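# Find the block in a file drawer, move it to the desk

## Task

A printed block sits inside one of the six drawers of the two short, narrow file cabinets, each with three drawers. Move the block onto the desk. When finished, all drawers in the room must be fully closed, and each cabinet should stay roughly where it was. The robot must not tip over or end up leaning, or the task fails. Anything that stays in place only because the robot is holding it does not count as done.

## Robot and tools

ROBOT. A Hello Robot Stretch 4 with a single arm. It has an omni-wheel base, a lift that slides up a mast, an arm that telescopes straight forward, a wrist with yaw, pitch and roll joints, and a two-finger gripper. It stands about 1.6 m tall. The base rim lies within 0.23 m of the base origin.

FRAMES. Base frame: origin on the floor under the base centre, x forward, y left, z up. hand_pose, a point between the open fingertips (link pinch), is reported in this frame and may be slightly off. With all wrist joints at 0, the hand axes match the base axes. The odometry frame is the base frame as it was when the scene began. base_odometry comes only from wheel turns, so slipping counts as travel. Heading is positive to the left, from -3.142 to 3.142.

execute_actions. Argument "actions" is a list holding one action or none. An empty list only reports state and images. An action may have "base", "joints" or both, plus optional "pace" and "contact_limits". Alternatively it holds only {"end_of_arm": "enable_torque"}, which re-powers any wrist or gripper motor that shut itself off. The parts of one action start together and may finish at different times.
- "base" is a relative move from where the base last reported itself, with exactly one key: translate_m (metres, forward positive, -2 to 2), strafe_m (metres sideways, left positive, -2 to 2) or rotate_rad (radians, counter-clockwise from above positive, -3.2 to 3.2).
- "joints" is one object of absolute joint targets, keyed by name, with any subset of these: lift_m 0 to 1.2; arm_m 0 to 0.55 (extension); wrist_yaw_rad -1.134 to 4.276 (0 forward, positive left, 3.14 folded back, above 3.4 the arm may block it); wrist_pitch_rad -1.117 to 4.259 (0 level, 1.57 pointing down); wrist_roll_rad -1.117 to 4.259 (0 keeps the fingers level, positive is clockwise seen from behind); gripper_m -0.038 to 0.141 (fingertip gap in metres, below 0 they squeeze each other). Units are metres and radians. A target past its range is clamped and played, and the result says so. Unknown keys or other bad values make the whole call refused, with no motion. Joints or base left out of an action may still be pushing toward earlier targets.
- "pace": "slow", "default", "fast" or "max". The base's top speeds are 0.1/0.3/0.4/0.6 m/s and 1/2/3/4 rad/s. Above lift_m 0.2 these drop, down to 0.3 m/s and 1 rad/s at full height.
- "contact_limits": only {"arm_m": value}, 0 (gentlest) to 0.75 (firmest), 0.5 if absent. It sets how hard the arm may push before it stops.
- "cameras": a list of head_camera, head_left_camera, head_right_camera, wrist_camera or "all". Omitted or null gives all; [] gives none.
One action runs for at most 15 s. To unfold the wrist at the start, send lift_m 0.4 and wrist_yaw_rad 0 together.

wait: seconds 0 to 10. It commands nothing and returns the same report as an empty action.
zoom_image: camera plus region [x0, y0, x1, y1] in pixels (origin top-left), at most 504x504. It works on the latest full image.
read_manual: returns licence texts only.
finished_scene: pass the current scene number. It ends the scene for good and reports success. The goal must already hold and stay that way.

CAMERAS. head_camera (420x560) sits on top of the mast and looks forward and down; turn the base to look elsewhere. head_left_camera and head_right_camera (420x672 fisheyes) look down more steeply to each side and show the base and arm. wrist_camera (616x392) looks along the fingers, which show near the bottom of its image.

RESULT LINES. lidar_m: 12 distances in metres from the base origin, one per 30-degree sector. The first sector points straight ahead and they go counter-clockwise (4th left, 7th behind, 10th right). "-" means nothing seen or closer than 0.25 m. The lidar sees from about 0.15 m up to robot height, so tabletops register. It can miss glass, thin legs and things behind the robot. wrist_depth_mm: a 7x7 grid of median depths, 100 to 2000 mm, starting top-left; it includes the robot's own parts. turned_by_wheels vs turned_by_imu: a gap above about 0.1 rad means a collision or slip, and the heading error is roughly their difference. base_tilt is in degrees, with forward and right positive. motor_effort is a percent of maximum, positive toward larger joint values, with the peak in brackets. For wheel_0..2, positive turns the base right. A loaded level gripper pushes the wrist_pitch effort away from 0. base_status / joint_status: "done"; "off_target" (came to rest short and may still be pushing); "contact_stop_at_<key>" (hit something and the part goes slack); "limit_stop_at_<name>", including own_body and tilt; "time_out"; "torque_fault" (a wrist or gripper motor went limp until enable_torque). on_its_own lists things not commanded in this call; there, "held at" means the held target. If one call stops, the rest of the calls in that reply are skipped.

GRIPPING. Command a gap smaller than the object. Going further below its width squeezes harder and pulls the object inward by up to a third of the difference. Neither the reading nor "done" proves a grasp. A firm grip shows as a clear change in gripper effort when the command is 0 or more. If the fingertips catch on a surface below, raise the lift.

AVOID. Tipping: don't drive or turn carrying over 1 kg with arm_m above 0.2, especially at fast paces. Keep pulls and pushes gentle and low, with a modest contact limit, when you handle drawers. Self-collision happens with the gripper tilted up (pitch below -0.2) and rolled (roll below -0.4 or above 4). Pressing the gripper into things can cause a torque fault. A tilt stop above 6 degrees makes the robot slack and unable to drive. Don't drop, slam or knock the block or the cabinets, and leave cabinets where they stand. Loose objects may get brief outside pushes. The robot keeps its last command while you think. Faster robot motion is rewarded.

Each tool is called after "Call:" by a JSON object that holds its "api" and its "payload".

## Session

Call:
{"api": "execute_actions", "payload": {"actions": []}}

Scene clock: 0.00 s.
base_odometry: x=+0.000 y=+0.000 heading=+0.000 (m, m, rad; odometry frame)
turned_by_wheels: +0.000 (rad since the last result)
turned_by_imu: +0.000 (rad since the last result)
base_tilt: forward=-0.4 right=-0.3 (deg)
lidar_m: 0.73 0.66 1.45 0.86 0.74 0.69 0.85 1.59 1.20 1.20 2.10 1.25
base_status: not commanded
joint_positions: lift_m=+0.179 arm_m=-0.002 wrist_yaw_rad=+3.102 wrist_pitch_rad=+0.009 wrist_roll_rad=-0.019 gripper_m=+0.057
joint_status: not commanded
motor_effort: lift_m=+17 arm_m=+0 wrist_yaw_rad=+1 wrist_pitch_rad=-8 wrist_roll_rad=+0 gripper_m=-3 wheel_0=-1 wheel_1=+0 wheel_2=+0 (%)
hand_pose: x=-0.1160 y=+0.0989 z=+0.3545 quat_wxyz=(+0.020, -0.005, -0.009, +1.000) (m; base frame)
wrist_depth_mm: - 138 1308 1025 831 723 634 / - 138 1229 1042 854 723 640 / - 130 235 1060 866 723 640 / 109 138 1182 1060 866 732 640 / 136 1708 1336 1060 842 732 640 / 1537 1537 211 1042 195 732 647 / 1025 946 946 143 831 683 640
pictures: head_camera, head_left_camera, head_right_camera, wrist_camera
Images, in order (width x height): head_camera 420x560, head_left_camera 420x672, head_right_camera 420x672, wrist_camera 616x392.

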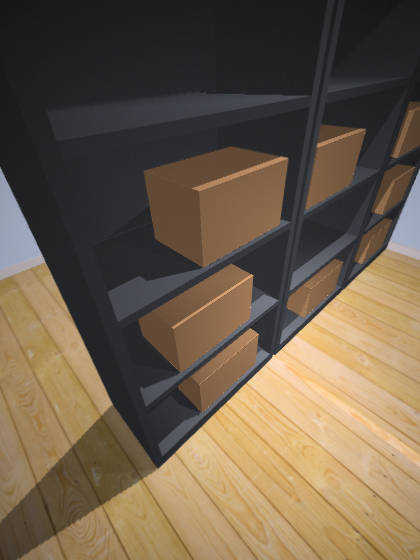

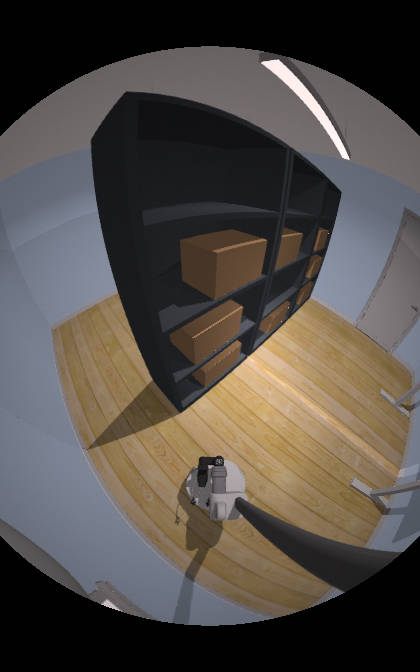

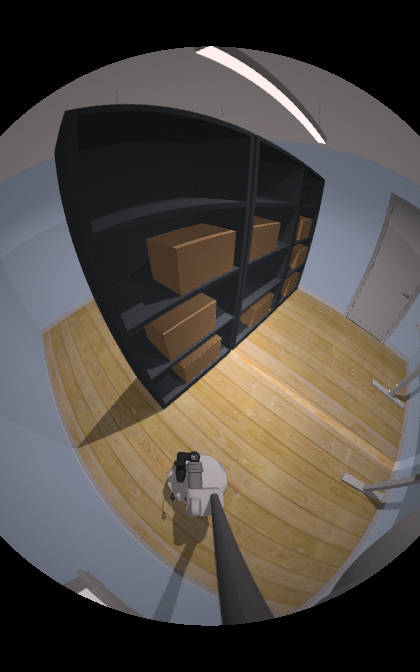

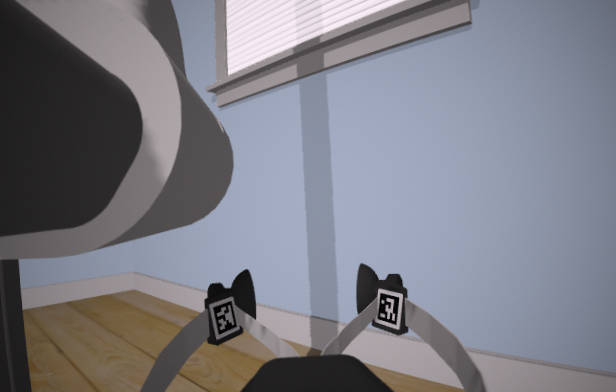

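Call:
{"api": "execute_actions", "payload": {"actions": [{"base":{"rotate_rad":0.8},"joints":{"lift_m":0.4}}], "cameras": ["head_camera","head_left_camera"]}}

Scene clock: 6.23 s.
base_odometry: x=+0.000 y=+0.000 heading=+0.799 (m, m, rad; odometry frame)
turned_by_wheels: +0.799 (rad since the last result)
turned_by_imu: +0.806 (rad since the last result)
base_tilt: forward=-0.1 right=-0.4 (deg)
lidar_m: 0.97 1.03 0.76 0.69 0.77 1.07 1.78 1.18 1.51 2.15 0.87 0.68
base_status: done
joint_positions: lift_m=+0.400 arm_m=-0.002 wrist_yaw_rad=+3.102 wrist_pitch_rad=+0.009 wrist_roll_rad=-0.019 gripper_m=+0.057
joint_status: all done
motor_effort: lift_m=+20(21) arm_m=+0(0) wrist_yaw_rad=+0(1) wrist_pitch_rad=-7(8) wrist_roll_rad=-1(0) gripper_m=-4(2) wheel_0=-3(9) wheel_1=-3(10) wheel_2=-1(11) (%)
hand_pose: x=-0.1160 y=+0.0989 z=+0.5753 quat_wxyz=(+0.020, -0.005, -0.009, +1.000) (m; base frame)
wrist_depth_mm: - 139 1921 1921 1921 1229 891 / - 138 1921 1921 1983 1255 891 / - 130 235 1921 1921 1308 904 / 109 138 1921 1921 1921 1308 931 / 136 1863 1921 1983 1983 1336 931 / 1863 1863 211 1921 195 1336 931 / 1576 1464 1430 142 1430 1138 960
pictures: head_camera, head_left_camera
Images, in order (width x height): head_camera 420x560, head_left_camera 420x672.

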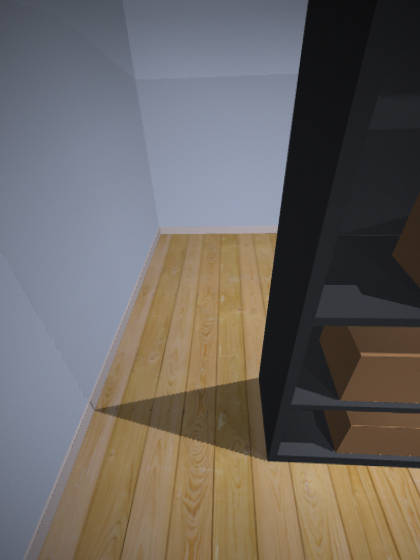

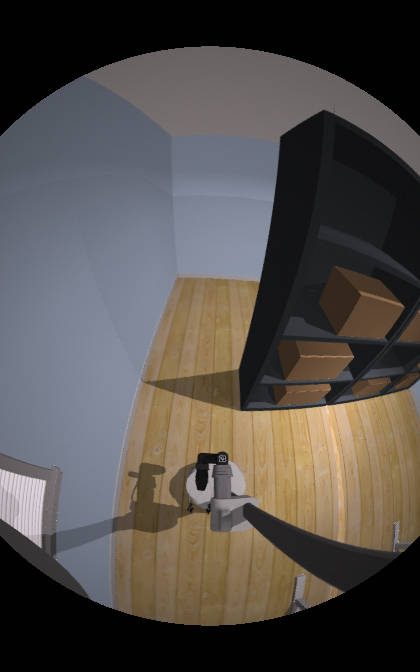

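Call:
{"api": "execute_actions", "payload": {"actions": [{"base":{"strafe_m":0.2},"joints":{"wrist_yaw_rad":0}}], "cameras": []}}

Call:
{"api": "execute_actions", "payload": {"actions": [{"base":{"translate_m":1.65}}], "cameras": []}}

Call:
{"api": "execute_actions", "payload": {"actions": [{"base":{"rotate_rad":-1.57}}], "cameras": ["head_camera","head_left_camera"]}}

Scene clock: 19.70 s.
base_odometry: x=-0.143 y=+0.139 heading=+0.799 (m, m, rad; odometry frame)
turned_by_wheels: +0.000 (rad since the last result)
turned_by_imu: +0.000 (rad since the last result)
base_tilt: forward=-0.2 right=-0.1 (deg)
lidar_m: 1.84 0.75 0.53 0.50 0.53 0.79 1.78 1.33 1.52 2.20 0.89 0.75
base_status: done
joint_positions: lift_m=+0.400 arm_m=-0.002 wrist_yaw_rad=+0.000 wrist_pitch_rad=+0.009 wrist_roll_rad=-0.019 gripper_m=+0.057
joint_status: all done
motor_effort: lift_m=+20(20) arm_m=+0(0) wrist_yaw_rad=+1(6) wrist_pitch_rad=-7(8) wrist_roll_rad=-2(0) gripper_m=-3(5) wheel_0=-3(12) wheel_1=+2(13) wheel_2=+0(2) (%)
hand_pose: x=+0.4572 y=-0.0873 z=+0.5753 quat_wxyz=(+1.000, -0.009, +0.005, +0.000) (m; base frame)
wrist_depth_mm: 891 1336 - - - 654 477 / 891 1336 - - - 676 469 / 878 1308 - - - 691 480 / 878 1308 - - - 699 484 / 866 1255 - - - 707 488 / 854 1255 212 - 195 723 488 / 842 1118 1430 142 1397 621 504
pictures: none
No camera images: the call's "cameras" was empty. Leave "cameras" out to get every camera's image.

Scene clock: 26.70 s.
base_odometry: x=+1.006 y=+1.323 heading=+0.800 (m, m, rad; odometry frame)
turned_by_wheels: +0.001 (rad since the last result)
turned_by_imu: +0.002 (rad since the last result)
base_tilt: forward=-0.3 right=-0.1 (deg)
lidar_m: 1.29 0.65 0.47 0.46 0.48 0.72 3.54 0.71 0.76 2.51 1.78 1.33
base_status: done
joint_positions: lift_m=+0.400 arm_m=-0.002 wrist_yaw_rad=+0.000 wrist_pitch_rad=+0.009 wrist_roll_rad=-0.019 gripper_m=+0.057
joint_status: not commanded
motor_effort: lift_m=+20(20) arm_m=+0(0) wrist_yaw_rad=-1(2) wrist_pitch_rad=-7(7) wrist_roll_rad=-1(0) gripper_m=-4(4) wheel_0=+5(10) wheel_1=+4(9) wheel_2=-3(12) (%)
hand_pose: x=+0.4572 y=-0.0874 z=+0.5753 quat_wxyz=(+1.000, -0.009, +0.005, +0.000) (m; base frame)
wrist_depth_mm: 778 1078 1098 1098 1078 1098 1078 / 778 1078 1098 1098 1098 1098 1078 / 778 1098 1078 1078 1078 1098 1060 / 788 1078 1078 1078 1078 1078 1078 / 768 1118 1098 1098 1078 1078 1060 / 750 1078 211 1078 195 1060 1060 / 741 976 1098 142 1078 1078 1060
pictures: none
No camera images: the call's "cameras" was empty. Leave "cameras" out to get every camera's image.

Scene clock: 28.77 s.
base_odometry: x=+1.006 y=+1.323 heading=-0.769 (m, m, rad; odometry frame)
turned_by_wheels: -1.569 (rad since the last result)
turned_by_imu: -1.581 (rad since the last result)
base_tilt: forward=-0.1 right=-0.2 (deg)
lidar_m: 2.45 1.77 1.35 1.30 0.64 0.46 0.44 0.48 0.73 2.12 0.70 0.79
base_status: done
joint_positions: lift_m=+0.400 arm_m=-0.002 wrist_yaw_rad=+0.000 wrist_pitch_rad=+0.009 wrist_roll_rad=-0.019 gripper_m=+0.057
joint_status: not commanded
motor_effort: lift_m=+19(20) arm_m=+0(0) wrist_yaw_rad=+1(0) wrist_pitch_rad=-8(8) wrist_roll_rad=-1(1) gripper_m=-4(4) wheel_0=+6(7) wheel_1=+4(11) wheel_2=+2(12) (%)
hand_pose: x=+0.4572 y=-0.0874 z=+0.5754 quat_wxyz=(+1.000, -0.009, +0.005, +0.000) (m; base frame)
wrist_depth_mm: - - - - 1808 917 654 / 1983 - - - 1863 931 654 / 1983 - - - 1983 960 668 / 1983 - - - - 976 683 / 1537 1808 - - 1808 991 683 / 1537 1661 212 - 195 1008 683 / 1537 1430 1430 143 1430 866 699
pictures: head_camera, head_left_camera
Images, in order (width x height): head_camera 420x560, head_left_camera 420x672.

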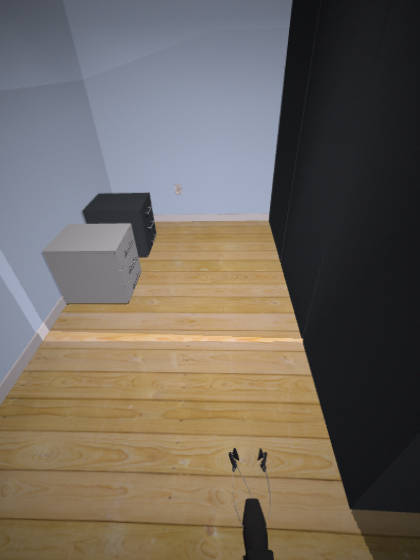

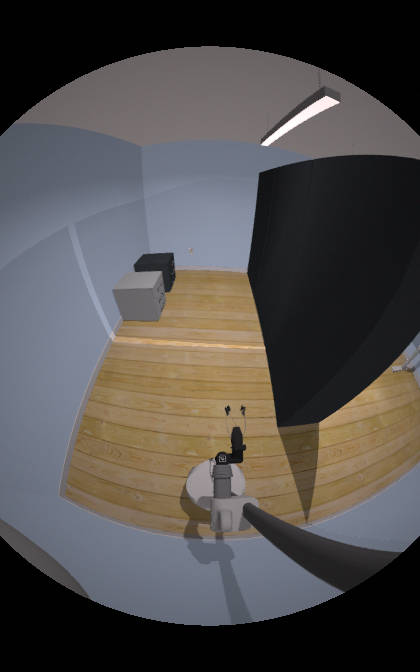

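Call:
{"api": "execute_actions", "payload": {"actions": [{"base":{"rotate_rad":-0.05}}], "cameras": []}}

Call:
{"api": "execute_actions", "payload": {"actions": [{"base":{"translate_m":2.0},"joints":{"lift_m":0.225,"wrist_roll_rad":1.57,"gripper_m":0.07}}], "cameras": []}}

Call:
{"api": "execute_actions", "payload": {"actions": [{"base":{"rotate_rad":1.56}}], "cameras": ["head_camera","wrist_camera"]}}

Scene clock: 39.20 s.
base_odometry: x=+1.006 y=+1.323 heading=-0.818 (m, m, rad; odometry frame)
turned_by_wheels: -0.049 (rad since the last result)
turned_by_imu: -0.049 (rad since the last result)
base_tilt: forward=+0.0 right=-0.1 (deg)
lidar_m: 1.99 1.87 1.35 1.28 0.70 0.49 0.47 0.50 0.66 1.77 0.69 0.76
base_status: done
joint_positions: lift_m=+0.400 arm_m=-0.002 wrist_yaw_rad=+0.000 wrist_pitch_rad=+0.009 wrist_roll_rad=-0.019 gripper_m=+0.057
joint_status: not commanded
motor_effort: lift_m=+19(19) arm_m=+0(0) wrist_yaw_rad=+1(1) wrist_pitch_rad=-7(7) wrist_roll_rad=-1(0) gripper_m=-2(2) wheel_0=+4(9) wheel_1=+5(8) wheel_2=+5(7) (%)
hand_pose: x=+0.4572 y=-0.0874 z=+0.5754 quat_wxyz=(+1.000, -0.009, +0.005, +0.000) (m; base frame)
wrist_depth_mm: - - - - 1499 809 591 / - - - - 1537 831 591 / - - - - 1618 854 609 / - - - - 1661 866 621 / 1464 1921 - - 1499 878 615 / 1499 1808 212 - 195 878 627 / 1499 1464 1430 142 1366 768 640
pictures: none
No camera images: the call's "cameras" was empty. Leave "cameras" out to get every camera's image.

Scene clock: 47.33 s.
base_odometry: x=+2.374 y=-0.136 heading=-0.818 (m, m, rad; odometry frame)
turned_by_wheels: +0.001 (rad since the last result)
turned_by_imu: +0.002 (rad since the last result)
base_tilt: forward=-0.1 right=-0.3 (deg)
lidar_m: 1.24 1.07 0.87 0.73 0.78 1.88 2.47 0.72 0.51 0.49 0.51 0.74
base_status: done
joint_positions: lift_m=+0.225 arm_m=-0.002 wrist_yaw_rad=+0.000 wrist_pitch_rad=+0.009 wrist_roll_rad=+1.569 gripper_m=+0.070
joint_status: all done
motor_effort: lift_m=+15(17) arm_m=-1(0) wrist_yaw_rad=+0(0) wrist_pitch_rad=-7(8) wrist_roll_rad=-1(7) gripper_m=-1(2) wheel_0=+3(9) wheel_1=+6(10) wheel_2=-2(13) (%)
hand_pose: x=+0.4572 y=-0.0874 z=+0.4007 quat_wxyz=(+0.708, +0.707, +0.003, -0.003) (m; base frame)
wrist_depth_mm: 715 732 778 798 842 732 535 / 946 1042 1060 1060 1060 750 530 / 1042 1042 1060 1060 1060 768 549 / 1025 1042 1060 1042 1060 788 559 / 1025 1042 1042 1060 1060 809 564 / 1008 1025 212 1042 202 820 574 / 1025 1025 1025 143 1042 707 585
pictures: none
No camera images: the call's "cameras" was empty. Leave "cameras" out to get every camera's image.

Scene clock: 49.40 s.
base_odometry: x=+2.374 y=-0.136 heading=+0.742 (m, m, rad; odometry frame)
turned_by_wheels: +1.559 (rad since the last result)
turned_by_imu: +1.571 (rad since the last result)
base_tilt: forward=-0.3 right=-0.4 (deg)
lidar_m: 0.73 0.79 1.85 2.48 0.74 0.51 0.50 0.50 0.73 1.24 1.11 0.86
base_status: done
joint_positions: lift_m=+0.225 arm_m=-0.002 wrist_yaw_rad=+0.000 wrist_pitch_rad=+0.009 wrist_roll_rad=+1.569 gripper_m=+0.070
joint_status: not commanded
motor_effort: lift_m=+16(16) arm_m=+0(0) wrist_yaw_rad=-1(1) wrist_pitch_rad=-8(7) wrist_roll_rad=+4(1) gripper_m=-3(2) wheel_0=-5(10) wheel_1=-4(10) wheel_2=-2(11) (%)
hand_pose: x=+0.4572 y=-0.0874 z=+0.4007 quat_wxyz=(+0.708, +0.707, +0.003, -0.003) (m; base frame)
wrist_depth_mm: 1098 1098 661 615 634 621 539 / 1098 1098 1098 878 917 750 539 / 1098 1098 1098 1118 1118 768 544 / 1098 1098 1118 564 564 569 559 / 1078 1078 554 554 559 564 569 / 1078 1098 212 554 202 559 559 / 1078 1078 544 143 549 554 554
pictures: head_camera, wrist_camera
Images, in order (width x height): head_camera 420x560, wrist_camera 616x392.

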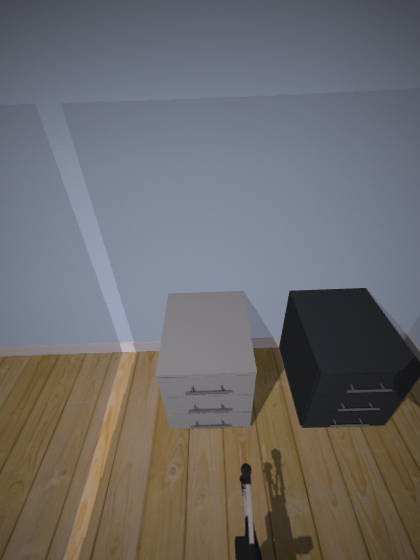

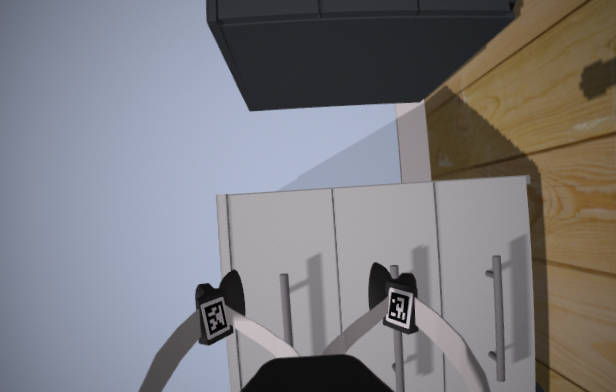

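Call:
{"api": "execute_actions", "payload": {"actions": [{"base":{"rotate_rad":0.04}}], "cameras": []}}

Call:
{"api": "execute_actions", "payload": {"actions": [{"base":{"strafe_m":0.11},"joints":{"lift_m":0.26,"arm_m":0.25}}], "cameras": ["head_camera","wrist_camera"]}}

Scene clock: 57.77 s.
base_odometry: x=+2.374 y=-0.136 heading=+0.781 (m, m, rad; odometry frame)
turned_by_wheels: +0.039 (rad since the last result)
turned_by_imu: +0.040 (rad since the last result)
base_tilt: forward=-0.3 right=-0.3 (deg)
lidar_m: 0.73 0.80 1.96 2.48 0.70 0.51 0.50 0.52 0.74 1.23 1.03 0.87
base_status: done
joint_positions: lift_m=+0.225 arm_m=-0.002 wrist_yaw_rad=+0.000 wrist_pitch_rad=+0.009 wrist_roll_rad=+1.569 gripper_m=+0.070
joint_status: not commanded
motor_effort: lift_m=+16(16) arm_m=+0(0) wrist_yaw_rad=+0(0) wrist_pitch_rad=-8(8) wrist_roll_rad=+0(0) gripper_m=-3(3) wheel_0=-4(8) wheel_1=-5(7) wheel_2=-2(11) (%)
hand_pose: x=+0.4572 y=-0.0874 z=+0.4007 quat_wxyz=(+0.708, +0.707, +0.003, -0.003) (m; base frame)
wrist_depth_mm: 1060 1098 931 691 715 676 535 / 1078 1098 1098 1025 1025 750 535 / 1078 1078 1078 1098 1118 723 554 / 1078 1078 554 549 559 564 559 / 1078 1098 549 549 554 559 564 / 1060 1098 212 549 202 559 569 / 1078 1078 549 143 554 564 585
pictures: none
No camera images: the call's "cameras" was empty. Leave "cameras" out to get every camera's image.

Scene clock: 59.63 s.
base_odometry: x=+2.297 y=-0.058 heading=+0.781 (m, m, rad; odometry frame)
turned_by_wheels: +0.000 (rad since the last result)
turned_by_imu: +0.000 (rad since the last result)
base_tilt: forward=-0.2 right=-0.2 (deg)
lidar_m: 0.72 1.37 1.93 2.37 0.71 0.52 0.49 0.53 0.74 1.35 1.02 0.79
base_status: done
joint_positions: lift_m=+0.260 arm_m=+0.249 wrist_yaw_rad=+0.000 wrist_pitch_rad=+0.009 wrist_roll_rad=+1.570 gripper_m=+0.070
joint_status: all done
motor_effort: lift_m=+20(22) arm_m=+6(7) wrist_yaw_rad=-1(1) wrist_pitch_rad=-7(7) wrist_roll_rad=+0(2) gripper_m=-2(3) wheel_0=-2(13) wheel_1=+4(13) wheel_2=+0(1) (%)
hand_pose: x=+0.7083 y=-0.0874 z=+0.4353 quat_wxyz=(+0.708, +0.707, +0.003, -0.003) (m; base frame)
wrist_depth_mm: 820 831 298 301 304 306 307 / 842 842 298 301 303 306 307 / 831 842 300 300 303 306 307 / 842 854 300 301 303 304 309 / 831 842 300 301 306 306 307 / 842 842 212 301 202 306 309 / 831 842 300 143 304 276 309
pictures: head_camera, wrist_camera
Images, in order (width x height): head_camera 420x560, wrist_camera 616x392.

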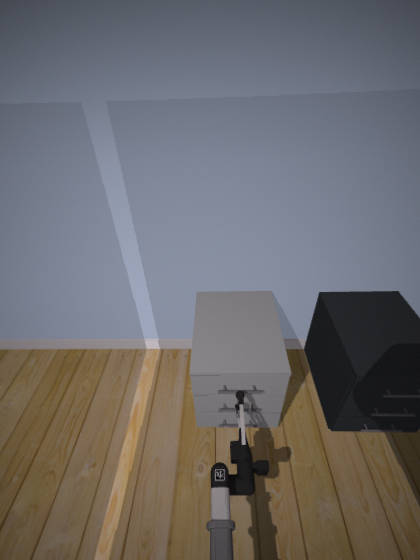

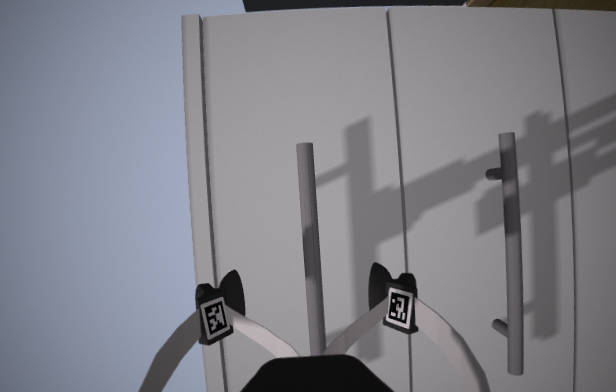

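Face .301 at arm .25 → target .245 at arm ≈ .305.

Call:
{"api": "execute_actions", "payload": {"actions": [{"joints":{"arm_m":0.303},"pace":"slow"}], "cameras": []}}

Call:
{"api": "execute_actions", "payload": {"actions": [{"joints":{"gripper_m":-0.02}}], "cameras": ["wrist_camera"]}}

Call:
{"api": "execute_actions", "payload": {"actions": [{"joints":{"arm_m":0.0},"pace":"slow"}], "cameras": ["head_camera"]}}

Scene clock: 68.40 s.
base_odometry: x=+2.297 y=-0.058 heading=+0.781 (m, m, rad; odometry frame)
turned_by_wheels: +0.000 (rad since the last result)
turned_by_imu: +0.001 (rad since the last result)
base_tilt: forward=+0.0 right=-0.2 (deg)
lidar_m: 0.74 1.39 1.95 2.34 0.71 0.52 0.49 0.53 0.75 1.36 1.03 0.79
base_status: not commanded
joint_positions: lift_m=+0.260 arm_m=+0.302 wrist_yaw_rad=+0.000 wrist_pitch_rad=+0.009 wrist_roll_rad=+1.570 gripper_m=+0.070
joint_status: all done
motor_effort: lift_m=+20(20) arm_m=+6(7) wrist_yaw_rad=+0(2) wrist_pitch_rad=-7(8) wrist_roll_rad=-1(0) gripper_m=-2(2) wheel_0=-3(3) wheel_1=+4(4) wheel_2=+0(0) (%)
hand_pose: x=+0.7613 y=-0.0874 z=+0.4353 quat_wxyz=(+0.708, +0.707, +0.003, -0.003) (m; base frame)
wrist_depth_mm: 778 778 246 248 250 252 253 / 778 778 246 249 250 252 254 / 778 778 246 247 251 252 223 / 778 788 246 248 250 252 226 / 778 788 247 248 250 252 254 / 778 788 213 248 201 252 254 / 778 788 247 143 251 252 -
pictures: none
No camera images: the call's "cameras" was empty. Leave "cameras" out to get every camera's image.

Scene clock: 70.03 s.
base_odometry: x=+2.297 y=-0.058 heading=+0.781 (m, m, rad; odometry frame)
turned_by_wheels: +0.000 (rad since the last result)
turned_by_imu: +0.000 (rad since the last result)
base_tilt: forward=-0.2 right=-0.3 (deg)
lidar_m: 0.74 1.36 1.93 2.37 0.73 0.52 0.49 0.51 0.75 1.37 1.01 0.80
base_status: not commanded
joint_positions: lift_m=+0.260 arm_m=+0.302 wrist_yaw_rad=+0.001 wrist_pitch_rad=+0.015 wrist_roll_rad=+1.570 gripper_m=-0.019
joint_status: all done
on_its_own: wrist_pitch_rad is at rest, and its effort (-24) is outside its rest range (-23 to +23)
motor_effort: lift_m=+20(20) arm_m=+4(6) wrist_yaw_rad=-4(3) wrist_pitch_rad=-24(24) wrist_roll_rad=+0(1) gripper_m=-17(18) wheel_0=-3(3) wheel_1=+4(4) wheel_2=+0(0) (%)
hand_pose: x=+0.7617 y=-0.0870 z=+0.4337 quat_wxyz=(+0.708, +0.707, +0.006, -0.005) (m; base frame)
wrist_depth_mm: 768 778 242 245 247 253 254 / 778 778 242 245 247 254 255 / 768 778 242 243 247 253 254 / 768 788 243 243 247 253 222 / 778 778 243 244 247 253 224 / 778 788 242 210 185 254 224 / 778 778 242 148 247 253 -
pictures: wrist_camera
Images, in order (width x height): wrist_camera 616x392.

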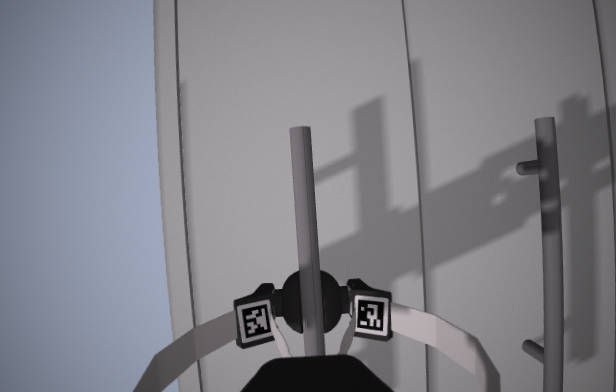

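Scene clock: 74.33 s.
base_odometry: x=+2.297 y=-0.058 heading=+0.781 (m, m, rad; odometry frame)
turned_by_wheels: +0.000 (rad since the last result)
turned_by_imu: +0.001 (rad since the last result)
base_tilt: forward=-0.1 right=-0.1 (deg)
lidar_m: 0.43 1.41 1.91 2.35 0.70 0.52 0.49 0.53 0.75 1.36 1.03 0.47
base_status: not commanded
joint_positions: lift_m=+0.260 arm_m=+0.001 wrist_yaw_rad=+0.006 wrist_pitch_rad=+0.017 wrist_roll_rad=+1.570 gripper_m=-0.019
joint_status: all done
on_its_own: wrist_yaw_rad is at rest, and its effort (-16) is outside its rest range (-13 to +13); wrist_pitch_rad is at rest, and its effort (-29) is outside its rest range (-23 to +23)
motor_effort: lift_m=+20(20) arm_m=-7(8) wrist_yaw_rad=-16(20) wrist_pitch_rad=-29(29) wrist_roll_rad=+2(2) gripper_m=-17(20) wheel_0=-2(3) wheel_1=+4(4) wheel_2=+0(0) (%)
hand_pose: x=+0.4611 y=-0.0857 z=+0.4332 quat_wxyz=(+0.708, +0.707, +0.008, -0.004) (m; base frame)
wrist_depth_mm: 1060 1060 239 243 245 768 574 / 1060 1078 241 243 246 559 564 / 1078 1078 242 242 245 559 564 / 1078 1098 242 243 246 559 569 / 1060 1098 242 243 246 559 574 / 1078 1078 241 208 183 564 574 / 1098 1078 211 153 246 564 591
pictures: head_camera
Images, in order (width x height): head_camera 420x560.

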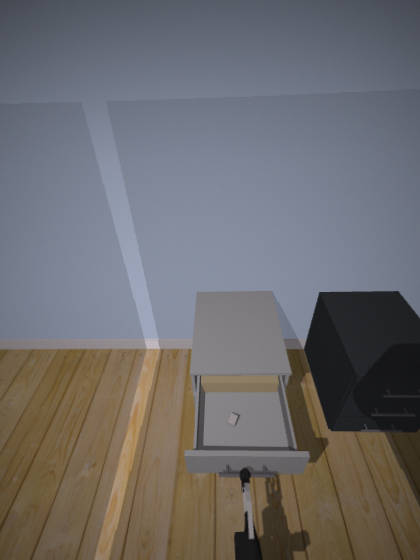

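Call:
{"api": "execute_actions", "payload": {"actions": [{"joints":{"gripper_m":0.07}}], "cameras": []}}

Call:
{"api": "execute_actions", "payload": {"actions": [{"base":{"strafe_m":0.04},"joints":{"lift_m":0.65},"pace":"slow"}], "cameras": []}}

Call:
{"api": "execute_actions", "payload": {"actions": [{"joints":{"wrist_pitch_rad":1.57,"wrist_roll_rad":0,"arm_m":0.5}}], "cameras": []}}

Call:
{"api": "execute_actions", "payload": {"actions": [{"joints":{"lift_m":0.56},"pace":"slow"}], "cameras": ["wrist_camera"]}}

Scene clock: 92.07 s.
base_odometry: x=+2.297 y=-0.058 heading=+0.781 (m, m, rad; odometry frame)
turned_by_wheels: +0.000 (rad since the last result)
turned_by_imu: +0.001 (rad since the last result)
base_tilt: forward=-0.2 right=-0.2 (deg)
lidar_m: 0.43 1.38 1.92 2.34 0.69 0.51 0.48 0.52 0.75 1.37 1.04 0.48
base_status: not commanded
joint_positions: lift_m=+0.260 arm_m=+0.001 wrist_yaw_rad=+0.000 wrist_pitch_rad=+0.010 wrist_roll_rad=+1.570 gripper_m=+0.070
joint_status: all done
motor_effort: lift_m=+20(20) arm_m=-5(7) wrist_yaw_rad=-2(17) wrist_pitch_rad=-8(30) wrist_roll_rad=+2(0) gripper_m=-1(18) wheel_0=-3(3) wheel_1=+4(4) wheel_2=+0(0) (%)
hand_pose: x=+0.4604 y=-0.0873 z=+0.4352 quat_wxyz=(+0.708, +0.707, +0.004, -0.003) (m; base frame)
wrist_depth_mm: 1078 1078 249 250 253 788 580 / 1078 1078 250 250 252 707 569 / 1060 1078 249 251 252 559 564 / 1078 1078 249 250 252 559 564 / 1098 1098 250 250 252 559 564 / 1098 1078 212 250 202 559 564 / 1098 1098 249 143 251 564 603
pictures: none
No camera images: the call's "cameras" was empty. Leave "cameras" out to get every camera's image.

Scene clock: 95.70 s.
base_odometry: x=+2.269 y=-0.030 heading=+0.781 (m, m, rad; odometry frame)
turned_by_wheels: +0.000 (rad since the last result)
turned_by_imu: +0.000 (rad since the last result)
base_tilt: forward=-0.2 right=-0.3 (deg)
lidar_m: 0.49 1.39 1.91 2.32 0.72 0.52 0.47 0.52 0.76 1.40 1.04 0.52
base_status: done
joint_positions: lift_m=+0.650 arm_m=+0.001 wrist_yaw_rad=+0.000 wrist_pitch_rad=+0.009 wrist_roll_rad=+1.569 gripper_m=+0.070
joint_status: all done
motor_effort: lift_m=+21(30) arm_m=-3(5) wrist_yaw_rad=-1(17) wrist_pitch_rad=-7(100) wrist_roll_rad=+0(2) gripper_m=-2(17) wheel_0=-4(9) wheel_1=+5(10) wheel_2=+0(2) (%)
hand_pose: x=+0.4599 y=-0.0874 z=+0.8253 quat_wxyz=(+0.708, +0.707, +0.003, -0.003) (m; base frame)
wrist_depth_mm: 1078 1078 1078 1098 1098 1078 1042 / 1078 1078 1078 1098 1098 634 564 / 1060 1078 1098 1098 1098 627 615 / 1078 1098 1078 1118 1098 647 621 / 1098 1118 1098 1098 1098 661 615 / 1078 1078 212 1098 202 627 591 / 1078 1078 1078 143 1138 1138 1118
pictures: none
No camera images: the call's "cameras" was empty. Leave "cameras" out to get every camera's image.

Scene clock: 98.23 s.
base_odometry: x=+2.269 y=-0.030 heading=+0.781 (m, m, rad; odometry frame)
turned_by_wheels: +0.000 (rad since the last result)
turned_by_imu: +0.000 (rad since the last result)
base_tilt: forward=-0.2 right=-0.2 (deg)
lidar_m: 0.51 1.38 1.95 2.33 0.72 0.50 0.50 0.54 0.72 1.39 1.03 0.53
base_status: not commanded
joint_positions: lift_m=+0.650 arm_m=+0.499 wrist_yaw_rad=+0.000 wrist_pitch_rad=+1.570 wrist_roll_rad=+0.001 gripper_m=+0.070
joint_status: all done
motor_effort: lift_m=+21(20) arm_m=+6(6) wrist_yaw_rad=+0(1) wrist_pitch_rad=+0(6) wrist_roll_rad=-2(7) gripper_m=-2(3) wheel_0=-4(4) wheel_1=+5(5) wheel_2=+0(0) (%)
hand_pose: x=+0.6701 y=-0.0874 z=+0.5395 quat_wxyz=(+0.707, +0.000, +0.707, +0.000) (m; base frame)
wrist_depth_mm: 241 242 244 245 245 248 249 / 240 241 242 244 246 247 248 / 759 312 389 392 394 394 334 / 759 370 389 392 394 394 327 / 750 759 389 389 394 392 330 / 741 759 213 389 196 394 332 / 759 750 387 142 389 351 327
pictures: none
No camera images: the call's "cameras" was empty. Leave "cameras" out to get every camera's image.

Scene clock: 99.87 s.
base_odometry: x=+2.269 y=-0.030 heading=+0.781 (m, m, rad; odometry frame)
turned_by_wheels: +0.000 (rad since the last result)
turned_by_imu: +0.000 (rad since the last result)
base_tilt: forward=-0.3 right=-0.3 (deg)
lidar_m: 0.48 1.38 1.93 2.31 0.72 0.53 0.50 0.52 0.75 1.40 1.00 0.51
base_status: not commanded
joint_positions: lift_m=+0.560 arm_m=+0.499 wrist_yaw_rad=+0.000 wrist_pitch_rad=+1.570 wrist_roll_rad=+0.001 gripper_m=+0.070
joint_status: all done
motor_effort: lift_m=+15(19) arm_m=+6(6) wrist_yaw_rad=-1(1) wrist_pitch_rad=+0(0) wrist_roll_rad=+0(2) gripper_m=-2(2) wheel_0=-4(3) wheel_1=+5(5) wheel_2=+0(0) (%)
hand_pose: x=+0.6701 y=-0.0874 z=+0.4500 quat_wxyz=(+0.707, +0.000, +0.707, +0.000) (m; base frame)
wrist_depth_mm: 152 153 153 154 155 156 - / 152 161 300 301 303 306 293 / 668 287 301 301 304 304 306 / 661 282 300 301 304 304 306 / 661 277 300 300 303 304 304 / 661 270 213 300 197 303 304 / 661 228 297 142 303 301 304
pictures: wrist_camera
Images, in order (width x height): wrist_camera 616x392.

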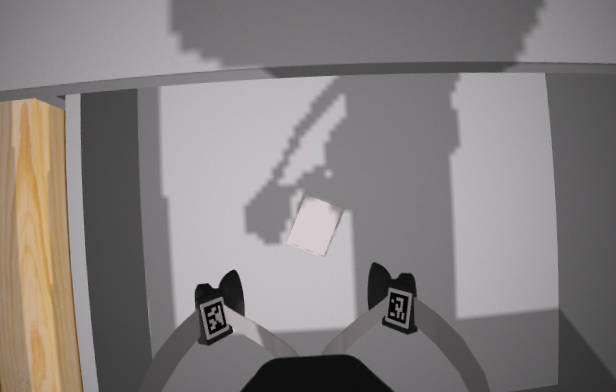

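Call:
{"api": "execute_actions", "payload": {"actions": [{"joints":{"arm_m":0.535},"pace":"slow"}], "cameras": []}}

Call:
{"api": "execute_actions", "payload": {"actions": [{"joints":{"lift_m":0.5},"pace":"slow"}], "cameras": ["wrist_camera"]}}

Scene clock: 108.80 s.
base_odometry: x=+2.269 y=-0.030 heading=+0.781 (m, m, rad; odometry frame)
turned_by_wheels: +0.000 (rad since the last result)
turned_by_imu: +0.001 (rad since the last result)
base_tilt: forward=+0.1 right=-0.1 (deg)
lidar_m: 0.50 1.40 1.93 2.31 0.72 0.51 0.50 0.53 0.74 1.41 0.97 0.52
base_status: not commanded
joint_positions: lift_m=+0.560 arm_m=+0.534 wrist_yaw_rad=+0.000 wrist_pitch_rad=+1.570 wrist_roll_rad=+0.001 gripper_m=+0.070
joint_status: all done
motor_effort: lift_m=+15(15) arm_m=+6(6) wrist_yaw_rad=+0(0) wrist_pitch_rad=-1(1) wrist_roll_rad=+0(1) gripper_m=-3(2) wheel_0=-4(4) wheel_1=+5(5) wheel_2=+0(0) (%)
hand_pose: x=+0.7050 y=-0.0874 z=+0.4500 quat_wxyz=(+0.707, +0.000, +0.707, +0.000) (m; base frame)
wrist_depth_mm: 151 153 153 154 155 156 - / 151 152 153 154 155 155 156 / 151 152 153 154 154 156 227 / 668 282 300 301 304 304 306 / 661 276 298 300 303 304 304 / 661 267 213 300 197 304 304 / 661 227 298 142 301 303 304
pictures: none
No camera images: the call's "cameras" was empty. Leave "cameras" out to get every camera's image.

Scene clock: 110.17 s.
base_odometry: x=+2.269 y=-0.030 heading=+0.781 (m, m, rad; odometry frame)
turned_by_wheels: +0.000 (rad since the last result)
turned_by_imu: +0.000 (rad since the last result)
base_tilt: forward=-0.3 right=-0.1 (deg)
lidar_m: 0.48 1.38 1.93 2.30 0.72 0.50 0.50 0.52 0.73 1.37 1.00 0.52
base_status: not commanded
joint_positions: lift_m=+0.501 arm_m=+0.534 wrist_yaw_rad=+0.000 wrist_pitch_rad=+1.572 wrist_roll_rad=+0.001 gripper_m=+0.070
joint_status: all done
motor_effort: lift_m=+10(13) arm_m=+6(6) wrist_yaw_rad=+1(1) wrist_pitch_rad=-7(8) wrist_roll_rad=-2(1) gripper_m=-1(2) wheel_0=-4(4) wheel_1=+5(5) wheel_2=+0(0) (%)
hand_pose: x=+0.7043 y=-0.0874 z=+0.3903 quat_wxyz=(+0.707, +0.000, +0.708, +0.000) (m; base frame)
wrist_depth_mm: - - - - - - - / - - - - - - - / 189 242 244 245 247 248 250 / 187 242 244 245 246 247 249 / 185 241 244 244 246 247 248 / 181 241 206 217 196 246 247 / 178 227 242 147 245 245 247
pictures: wrist_camera
Images, in order (width x height): wrist_camera 616x392.

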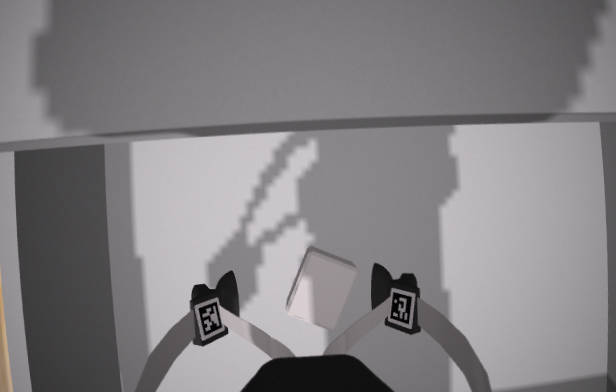

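Call:
{"api": "execute_actions", "payload": {"actions": [{"joints":{"gripper_m":0.0,"lift_m":0.506}}], "cameras": ["wrist_camera"]}}

Call:
{"api": "execute_actions", "payload": {"actions": [{"joints":{"lift_m":0.7}}], "cameras": ["wrist_camera"]}}

Scene clock: 116.60 s.
base_odometry: x=+2.269 y=-0.030 heading=+0.781 (m, m, rad; odometry frame)
turned_by_wheels: +0.000 (rad since the last result)
turned_by_imu: +0.001 (rad since the last result)
base_tilt: forward=-0.3 right=-0.1 (deg)
lidar_m: 0.50 1.36 1.92 2.34 0.71 0.51 0.48 0.51 0.75 1.39 1.05 0.51
base_status: not commanded
joint_positions: lift_m=+0.506 arm_m=+0.534 wrist_yaw_rad=+0.000 wrist_pitch_rad=+1.570 wrist_roll_rad=+0.001 gripper_m=+0.001
joint_status: all done
motor_effort: lift_m=+20(22) arm_m=+6(6) wrist_yaw_rad=+3(1) wrist_pitch_rad=-1(7) wrist_roll_rad=-1(3) gripper_m=-18(19) wheel_0=-4(4) wheel_1=+5(5) wheel_2=+0(0) (%)
hand_pose: x=+0.7049 y=-0.0874 z=+0.3955 quat_wxyz=(+0.707, +0.000, +0.707, +0.000) (m; base frame)
wrist_depth_mm: - - - - - 100 - / - - - - - 100 - / 178 244 246 247 249 250 251 / 187 244 245 248 248 250 250 / 185 243 245 246 248 249 250 / 180 243 210 209 186 249 249 / 177 217 244 245 247 248 249
pictures: wrist_camera
Images, in order (width x height): wrist_camera 616x392.

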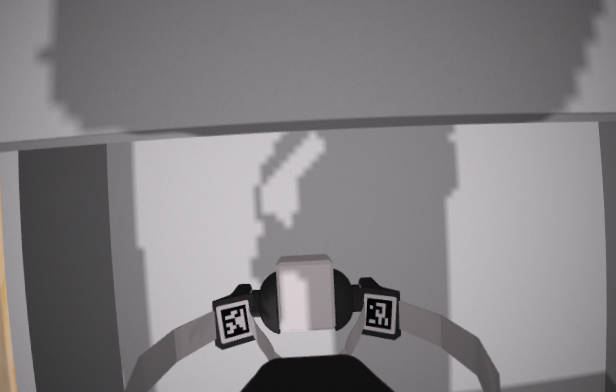

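Scene clock: 118.50 s.
base_odometry: x=+2.269 y=-0.030 heading=+0.781 (m, m, rad; odometry frame)
turned_by_wheels: +0.000 (rad since the last result)
turned_by_imu: +0.000 (rad since the last result)
base_tilt: forward=-0.2 right=-0.4 (deg)
lidar_m: 0.51 1.40 1.93 2.32 0.73 0.50 0.49 0.52 0.75 1.41 1.03 0.53
base_status: not commanded
joint_positions: lift_m=+0.700 arm_m=+0.534 wrist_yaw_rad=+0.000 wrist_pitch_rad=+1.570 wrist_roll_rad=+0.001 gripper_m=+0.001
joint_status: all done
motor_effort: lift_m=+20(20) arm_m=+6(6) wrist_yaw_rad=+2(1) wrist_pitch_rad=-1(1) wrist_roll_rad=+0(1) gripper_m=-20(19) wheel_0=-4(4) wheel_1=+5(5) wheel_2=+0(0) (%)
hand_pose: x=+0.7049 y=-0.0874 z=+0.5895 quat_wxyz=(+0.707, +0.000, +0.707, +0.000) (m; base frame)
wrist_depth_mm: 809 291 293 294 296 298 298 / 809 291 293 294 296 297 298 / 798 291 293 294 296 296 298 / 798 368 439 442 442 439 831 / 809 798 436 442 445 442 831 / 798 809 210 209 186 415 820 / 809 798 424 439 439 389 820
pictures: wrist_camera
Images, in order (width x height): wrist_camera 616x392.

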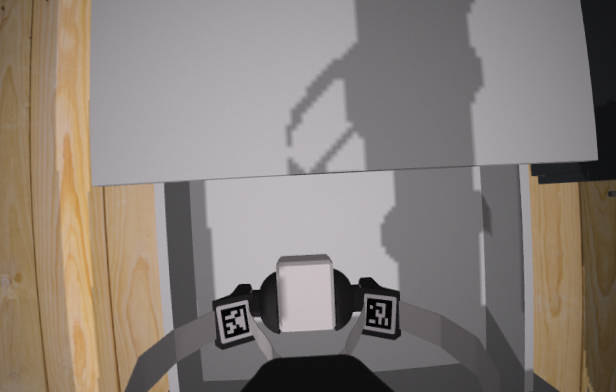

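Call:
{"api": "execute_actions", "payload": {"actions": [{"joints":{"arm_m":0.2}}], "cameras": []}}

Call:
{"api": "execute_actions", "payload": {"actions": [{"joints":{"lift_m":0.485}}], "cameras": []}}

Call:
{"api": "execute_actions", "payload": {"actions": [{"joints":{"arm_m":0.53},"pace":"slow"}], "cameras": ["wrist_camera"]}}

Call:
{"api": "execute_actions", "payload": {"actions": [{"base":{"translate_m":0.055},"pace":"slow"}], "cameras": ["wrist_camera"]}}

Scene clock: 130.53 s.
base_odometry: x=+2.269 y=-0.030 heading=+0.781 (m, m, rad; odometry frame)
turned_by_wheels: +0.000 (rad since the last result)
turned_by_imu: +0.001 (rad since the last result)
base_tilt: forward=-0.1 right=-0.1 (deg)
lidar_m: 0.52 1.39 1.95 2.31 0.72 0.51 0.48 0.55 0.74 1.41 1.04 0.53
base_status: not commanded
joint_positions: lift_m=+0.700 arm_m=+0.201 wrist_yaw_rad=+0.000 wrist_pitch_rad=+1.570 wrist_roll_rad=+0.001 gripper_m=+0.001
joint_status: all done
motor_effort: lift_m=+20(19) arm_m=-6(7) wrist_yaw_rad=+1(1) wrist_pitch_rad=-1(2) wrist_roll_rad=-3(2) gripper_m=-18(18) wheel_0=-4(4) wheel_1=+5(5) wheel_2=+0(0) (%)
hand_pose: x=+0.3721 y=-0.0874 z=+0.5895 quat_wxyz=(+0.707, +0.000, +0.707, +0.000) (m; base frame)
wrist_depth_mm: 809 809 442 445 449 449 831 / 809 340 325 334 345 351 842 / 798 809 820 820 820 831 831 / 798 809 809 809 820 820 831 / 798 809 820 809 820 820 831 / 798 809 210 209 186 831 842 / 809 798 597 603 820 831 831
pictures: none
No camera images: the call's "cameras" was empty. Leave "cameras" out to get every camera's image.

Scene clock: 132.50 s.
base_odometry: x=+2.269 y=-0.030 heading=+0.781 (m, m, rad; odometry frame)
turned_by_wheels: +0.000 (rad since the last result)
turned_by_imu: +0.000 (rad since the last result)
base_tilt: forward=-0.4 right=-0.2 (deg)
lidar_m: 0.52 1.41 1.94 2.31 0.69 0.52 0.50 0.52 0.75 1.37 1.01 0.51
base_status: not commanded
joint_positions: lift_m=+0.485 arm_m=+0.201 wrist_yaw_rad=+0.000 wrist_pitch_rad=+1.570 wrist_roll_rad=+0.001 gripper_m=+0.001
joint_status: all done
motor_effort: lift_m=+15(20) arm_m=-6(6) wrist_yaw_rad=+1(1) wrist_pitch_rad=-1(1) wrist_roll_rad=-3(1) gripper_m=-18(20) wheel_0=-4(4) wheel_1=+5(5) wheel_2=+0(0) (%)
hand_pose: x=+0.3721 y=-0.0874 z=+0.3749 quat_wxyz=(+0.707, +0.000, +0.707, +0.000) (m; base frame)
wrist_depth_mm: 206 211 170 172 172 172 177 / 597 597 603 603 609 609 615 / 591 597 597 603 603 603 615 / 591 597 603 603 603 609 609 / 591 591 591 603 603 603 615 / 591 591 210 208 186 609 609 / 585 585 535 597 603 603 603
pictures: none
No camera images: the call's "cameras" was empty. Leave "cameras" out to get every camera's image.

Scene clock: 137.07 s.
base_odometry: x=+2.269 y=-0.030 heading=+0.781 (m, m, rad; odometry frame)
turned_by_wheels: +0.000 (rad since the last result)
turned_by_imu: +0.001 (rad since the last result)
base_tilt: forward=-0.3 right=-0.4 (deg)
lidar_m: 0.74 1.41 1.92 2.32 0.70 0.52 0.50 0.52 0.75 1.40 1.01 0.73
base_status: not commanded
joint_positions: lift_m=+0.485 arm_m=+0.529 wrist_yaw_rad=+0.000 wrist_pitch_rad=+1.572 wrist_roll_rad=-0.001 gripper_m=+0.001
joint_status: all done
motor_effort: lift_m=+15(14) arm_m=+7(10) wrist_yaw_rad=+3(4) wrist_pitch_rad=-6(28) wrist_roll_rad=-1(4) gripper_m=-19(19) wheel_0=-4(4) wheel_1=+5(5) wheel_2=+0(0) (%)
hand_pose: x=+0.6994 y=-0.0874 z=+0.3749 quat_wxyz=(+0.707, +0.000, +0.707, +0.000) (m; base frame)
wrist_depth_mm: - - - - - - - / - - - 227 228 229 - / 189 224 225 226 228 229 229 / 188 224 224 226 227 - - / - - - 210 603 609 609 / 585 591 178 171 168 597 603 / 585 585 591 597 597 603 609
pictures: wrist_camera
Images, in order (width x height): wrist_camera 616x392.

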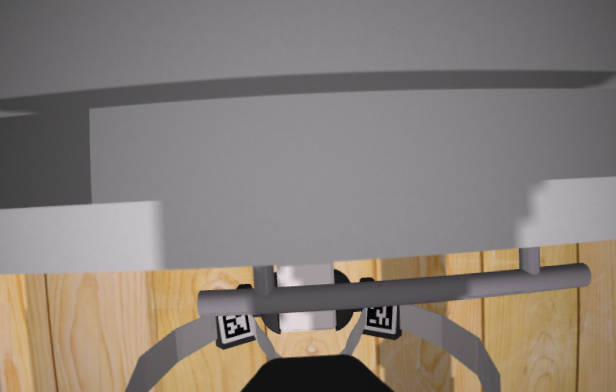

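Scene clock: 138.83 s.
base_odometry: x=+2.307 y=+0.009 heading=+0.782 (m, m, rad; odometry frame)
turned_by_wheels: +0.001 (rad since the last result)
turned_by_imu: +0.001 (rad since the last result)
base_tilt: forward=-0.3 right=-0.3 (deg)
lidar_m: 0.70 1.33 1.85 2.31 0.78 0.56 0.55 0.57 0.85 1.40 0.95 0.70
base_status: done
joint_positions: lift_m=+0.485 arm_m=+0.529 wrist_yaw_rad=-0.012 wrist_pitch_rad=+1.598 wrist_roll_rad=+0.003 gripper_m=+0.000
joint_status: not commanded
on_its_own: wrist_yaw_rad is at rest, and its effort (+36) is outside its rest range (-13 to +13); wrist_pitch_rad is at rest, and its effort (-80) is outside its rest range (-23 to +23)
motor_effort: lift_m=+15(15) arm_m=+6(7) wrist_yaw_rad=+36(37) wrist_pitch_rad=-80(80) wrist_roll_rad=-8(9) gripper_m=-16(19) wheel_0=+11(12) wheel_1=+8(8) wheel_2=-12(12) (%)
hand_pose: x=+0.6910 y=-0.0873 z=+0.3750 quat_wxyz=(+0.698, +0.006, +0.717, -0.005) (m; base frame)
wrist_depth_mm: - - - - - - - / - - - - - - - / - - - - - - - / - - - - - - - / - - - - - - - / 591 591 166 208 168 597 615 / 597 591 597 603 609 615 615
pictures: wrist_camera
Images, in order (width x height): wrist_camera 616x392.

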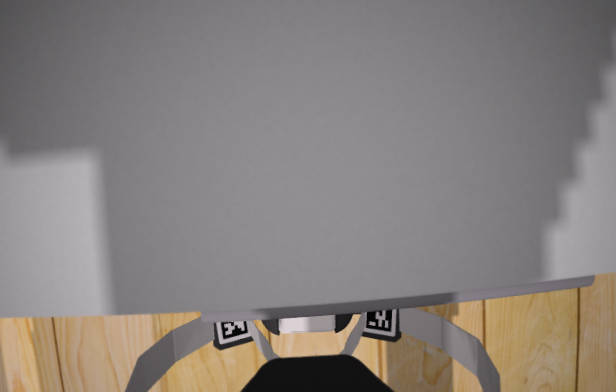

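Shut hard; back off and travel as before.

Call:
{"api": "execute_actions", "payload": {"actions": [{"base":{"translate_m":-0.07},"joints":{"arm_m":0.4},"pace":"slow"}], "cameras": []}}

Call:
{"api": "execute_actions", "payload": {"actions": [{"joints":{"arm_m":0.0,"lift_m":0.6}}], "cameras": ["head_camera","wrist_camera"]}}

Call:
{"api": "execute_actions", "payload": {"actions": [{"base":{"rotate_rad":1.56}}], "cameras": []}}

Call:
{"api": "execute_actions", "payload": {"actions": [{"base":{"translate_m":1.7}}], "cameras": ["head_left_camera"]}}

Scene clock: 148.57 s.
base_odometry: x=+2.258 y=-0.040 heading=+0.781 (m, m, rad; odometry frame)
turned_by_wheels: -0.001 (rad since the last result)
turned_by_imu: +0.000 (rad since the last result)
base_tilt: forward=-0.4 right=-0.2 (deg)
lidar_m: 0.77 1.38 1.99 2.32 0.68 0.50 0.47 0.51 0.73 1.40 1.06 0.79
base_status: done
joint_positions: lift_m=+0.485 arm_m=+0.401 wrist_yaw_rad=+0.000 wrist_pitch_rad=+1.570 wrist_roll_rad=+0.001 gripper_m=+0.001
joint_status: all done
motor_effort: lift_m=+15(15) arm_m=-6(7) wrist_yaw_rad=+2(37) wrist_pitch_rad=-1(80) wrist_roll_rad=-2(10) gripper_m=-16(18) wheel_0=-6(8) wheel_1=-5(9) wheel_2=+4(12) (%)
hand_pose: x=+0.5722 y=-0.0874 z=+0.3749 quat_wxyz=(+0.707, +0.000, +0.707, +0.000) (m; base frame)
wrist_depth_mm: 591 364 351 342 349 387 621 / 597 597 517 504 564 609 609 / 591 591 597 597 603 609 609 / 591 591 597 597 603 603 609 / 591 591 603 597 603 603 609 / 591 591 210 209 186 603 603 / 585 591 591 591 597 603 603
pictures: none
No camera images: the call's "cameras" was empty. Leave "cameras" out to get every camera's image.

Scene clock: 150.87 s.
base_odometry: x=+2.258 y=-0.040 heading=+0.781 (m, m, rad; odometry frame)
turned_by_wheels: +0.000 (rad since the last result)
turned_by_imu: +0.000 (rad since the last result)
base_tilt: forward=-0.1 right=-0.2 (deg)
lidar_m: 0.75 1.39 1.97 2.32 0.69 0.50 0.49 0.52 0.73 1.38 1.07 0.80
base_status: not commanded
joint_positions: lift_m=+0.600 arm_m=+0.001 wrist_yaw_rad=+0.000 wrist_pitch_rad=+1.570 wrist_roll_rad=+0.001 gripper_m=+0.001
joint_status: all done
motor_effort: lift_m=+20(20) arm_m=-6(7) wrist_yaw_rad=+1(2) wrist_pitch_rad=-1(1) wrist_roll_rad=-2(1) gripper_m=-19(19) wheel_0=-7(6) wheel_1=-5(5) wheel_2=+4(4) (%)
hand_pose: x=+0.1721 y=-0.0874 z=+0.4895 quat_wxyz=(+0.707, +0.000, +0.707, +0.000) (m; base frame)
wrist_depth_mm: 715 715 715 723 723 723 732 / 715 707 715 715 732 732 732 / 699 715 723 723 723 732 732 / 707 715 707 715 723 723 732 / 707 707 504 500 723 723 723 / 707 500 210 209 186 723 723 / 699 492 496 500 715 723 723
pictures: head_camera, wrist_camera
Images, in order (width x height): head_camera 420x560, wrist_camera 616x392.

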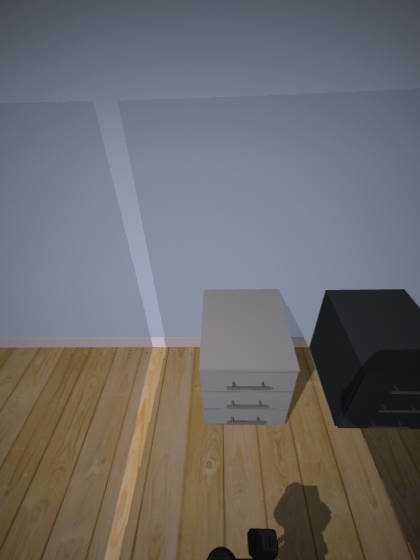

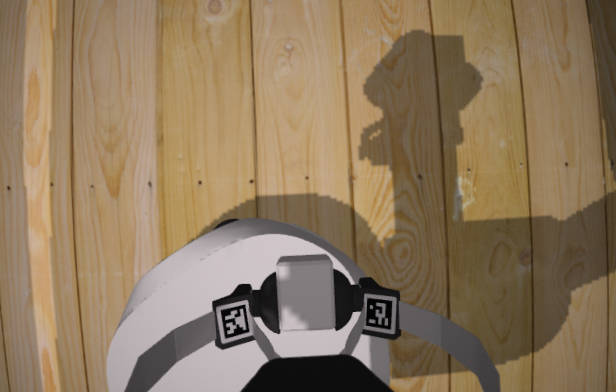

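Scene clock: 152.90 s.
base_odometry: x=+2.258 y=-0.040 heading=+2.340 (m, m, rad; odometry frame)
turned_by_wheels: +1.559 (rad since the last result)
turned_by_imu: +1.571 (rad since the last result)
base_tilt: forward=-0.3 right=-0.1 (deg)
lidar_m: 2.31 0.68 0.51 0.46 0.51 0.72 1.40 1.04 0.78 0.75 1.39 1.98
base_status: done
joint_positions: lift_m=+0.600 arm_m=+0.001 wrist_yaw_rad=+0.000 wrist_pitch_rad=+1.570 wrist_roll_rad=+0.001 gripper_m=+0.001
joint_status: not commanded
motor_effort: lift_m=+19(20) arm_m=-6(6) wrist_yaw_rad=+1(0) wrist_pitch_rad=+0(1) wrist_roll_rad=-1(2) gripper_m=-18(18) wheel_0=-3(11) wheel_1=-4(10) wheel_2=-3(11) (%)
hand_pose: x=+0.1722 y=-0.0874 z=+0.4896 quat_wxyz=(+0.707, +0.000, +0.707, +0.000) (m; base frame)
wrist_depth_mm: 707 707 715 723 723 732 741 / 707 715 715 723 723 732 732 / 707 707 707 715 723 723 732 / 707 707 715 715 715 723 723 / 707 707 500 500 715 723 723 / 699 500 210 209 186 715 723 / 699 492 492 500 715 723 732
pictures: none
No camera images: the call's "cameras" was empty. Leave "cameras" out to get every camera's image.

Scene clock: 160.07 s.
base_odometry: x=+1.075 y=+1.180 heading=+2.341 (m, m, rad; odometry frame)
turned_by_wheels: +0.001 (rad since the last result)
turned_by_imu: +0.002 (rad since the last result)
base_tilt: forward=-0.2 right=+0.0 (deg)
lidar_m: 0.60 0.66 0.92 2.65 0.56 0.68 2.02 1.79 1.43 1.35 0.88 0.63
base_status: done
joint_positions: lift_m=+0.600 arm_m=+0.001 wrist_yaw_rad=+0.000 wrist_pitch_rad=+1.570 wrist_roll_rad=+0.001 gripper_m=+0.001
joint_status: not commanded
motor_effort: lift_m=+19(19) arm_m=-6(6) wrist_yaw_rad=+0(0) wrist_pitch_rad=-1(1) wrist_roll_rad=-2(3) gripper_m=-19(20) wheel_0=+5(9) wheel_1=+4(9) wheel_2=+0(11) (%)
hand_pose: x=+0.1722 y=-0.0874 z=+0.4896 quat_wxyz=(+0.707, +0.000, +0.707, +0.000) (m; base frame)
wrist_depth_mm: 715 715 723 723 715 732 723 / 707 707 715 715 723 732 732 / 715 715 715 715 723 723 732 / 707 715 715 715 715 723 723 / 715 715 500 500 715 723 732 / 707 500 210 208 185 723 723 / 699 492 496 496 715 715 715
pictures: head_left_camera
Images, in order (width x height): head_left_camera 420x672.

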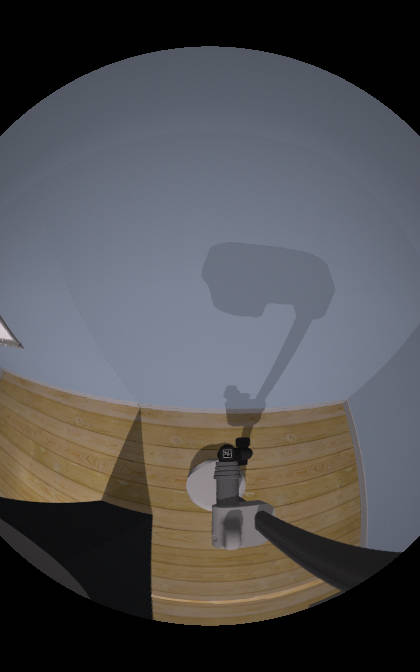

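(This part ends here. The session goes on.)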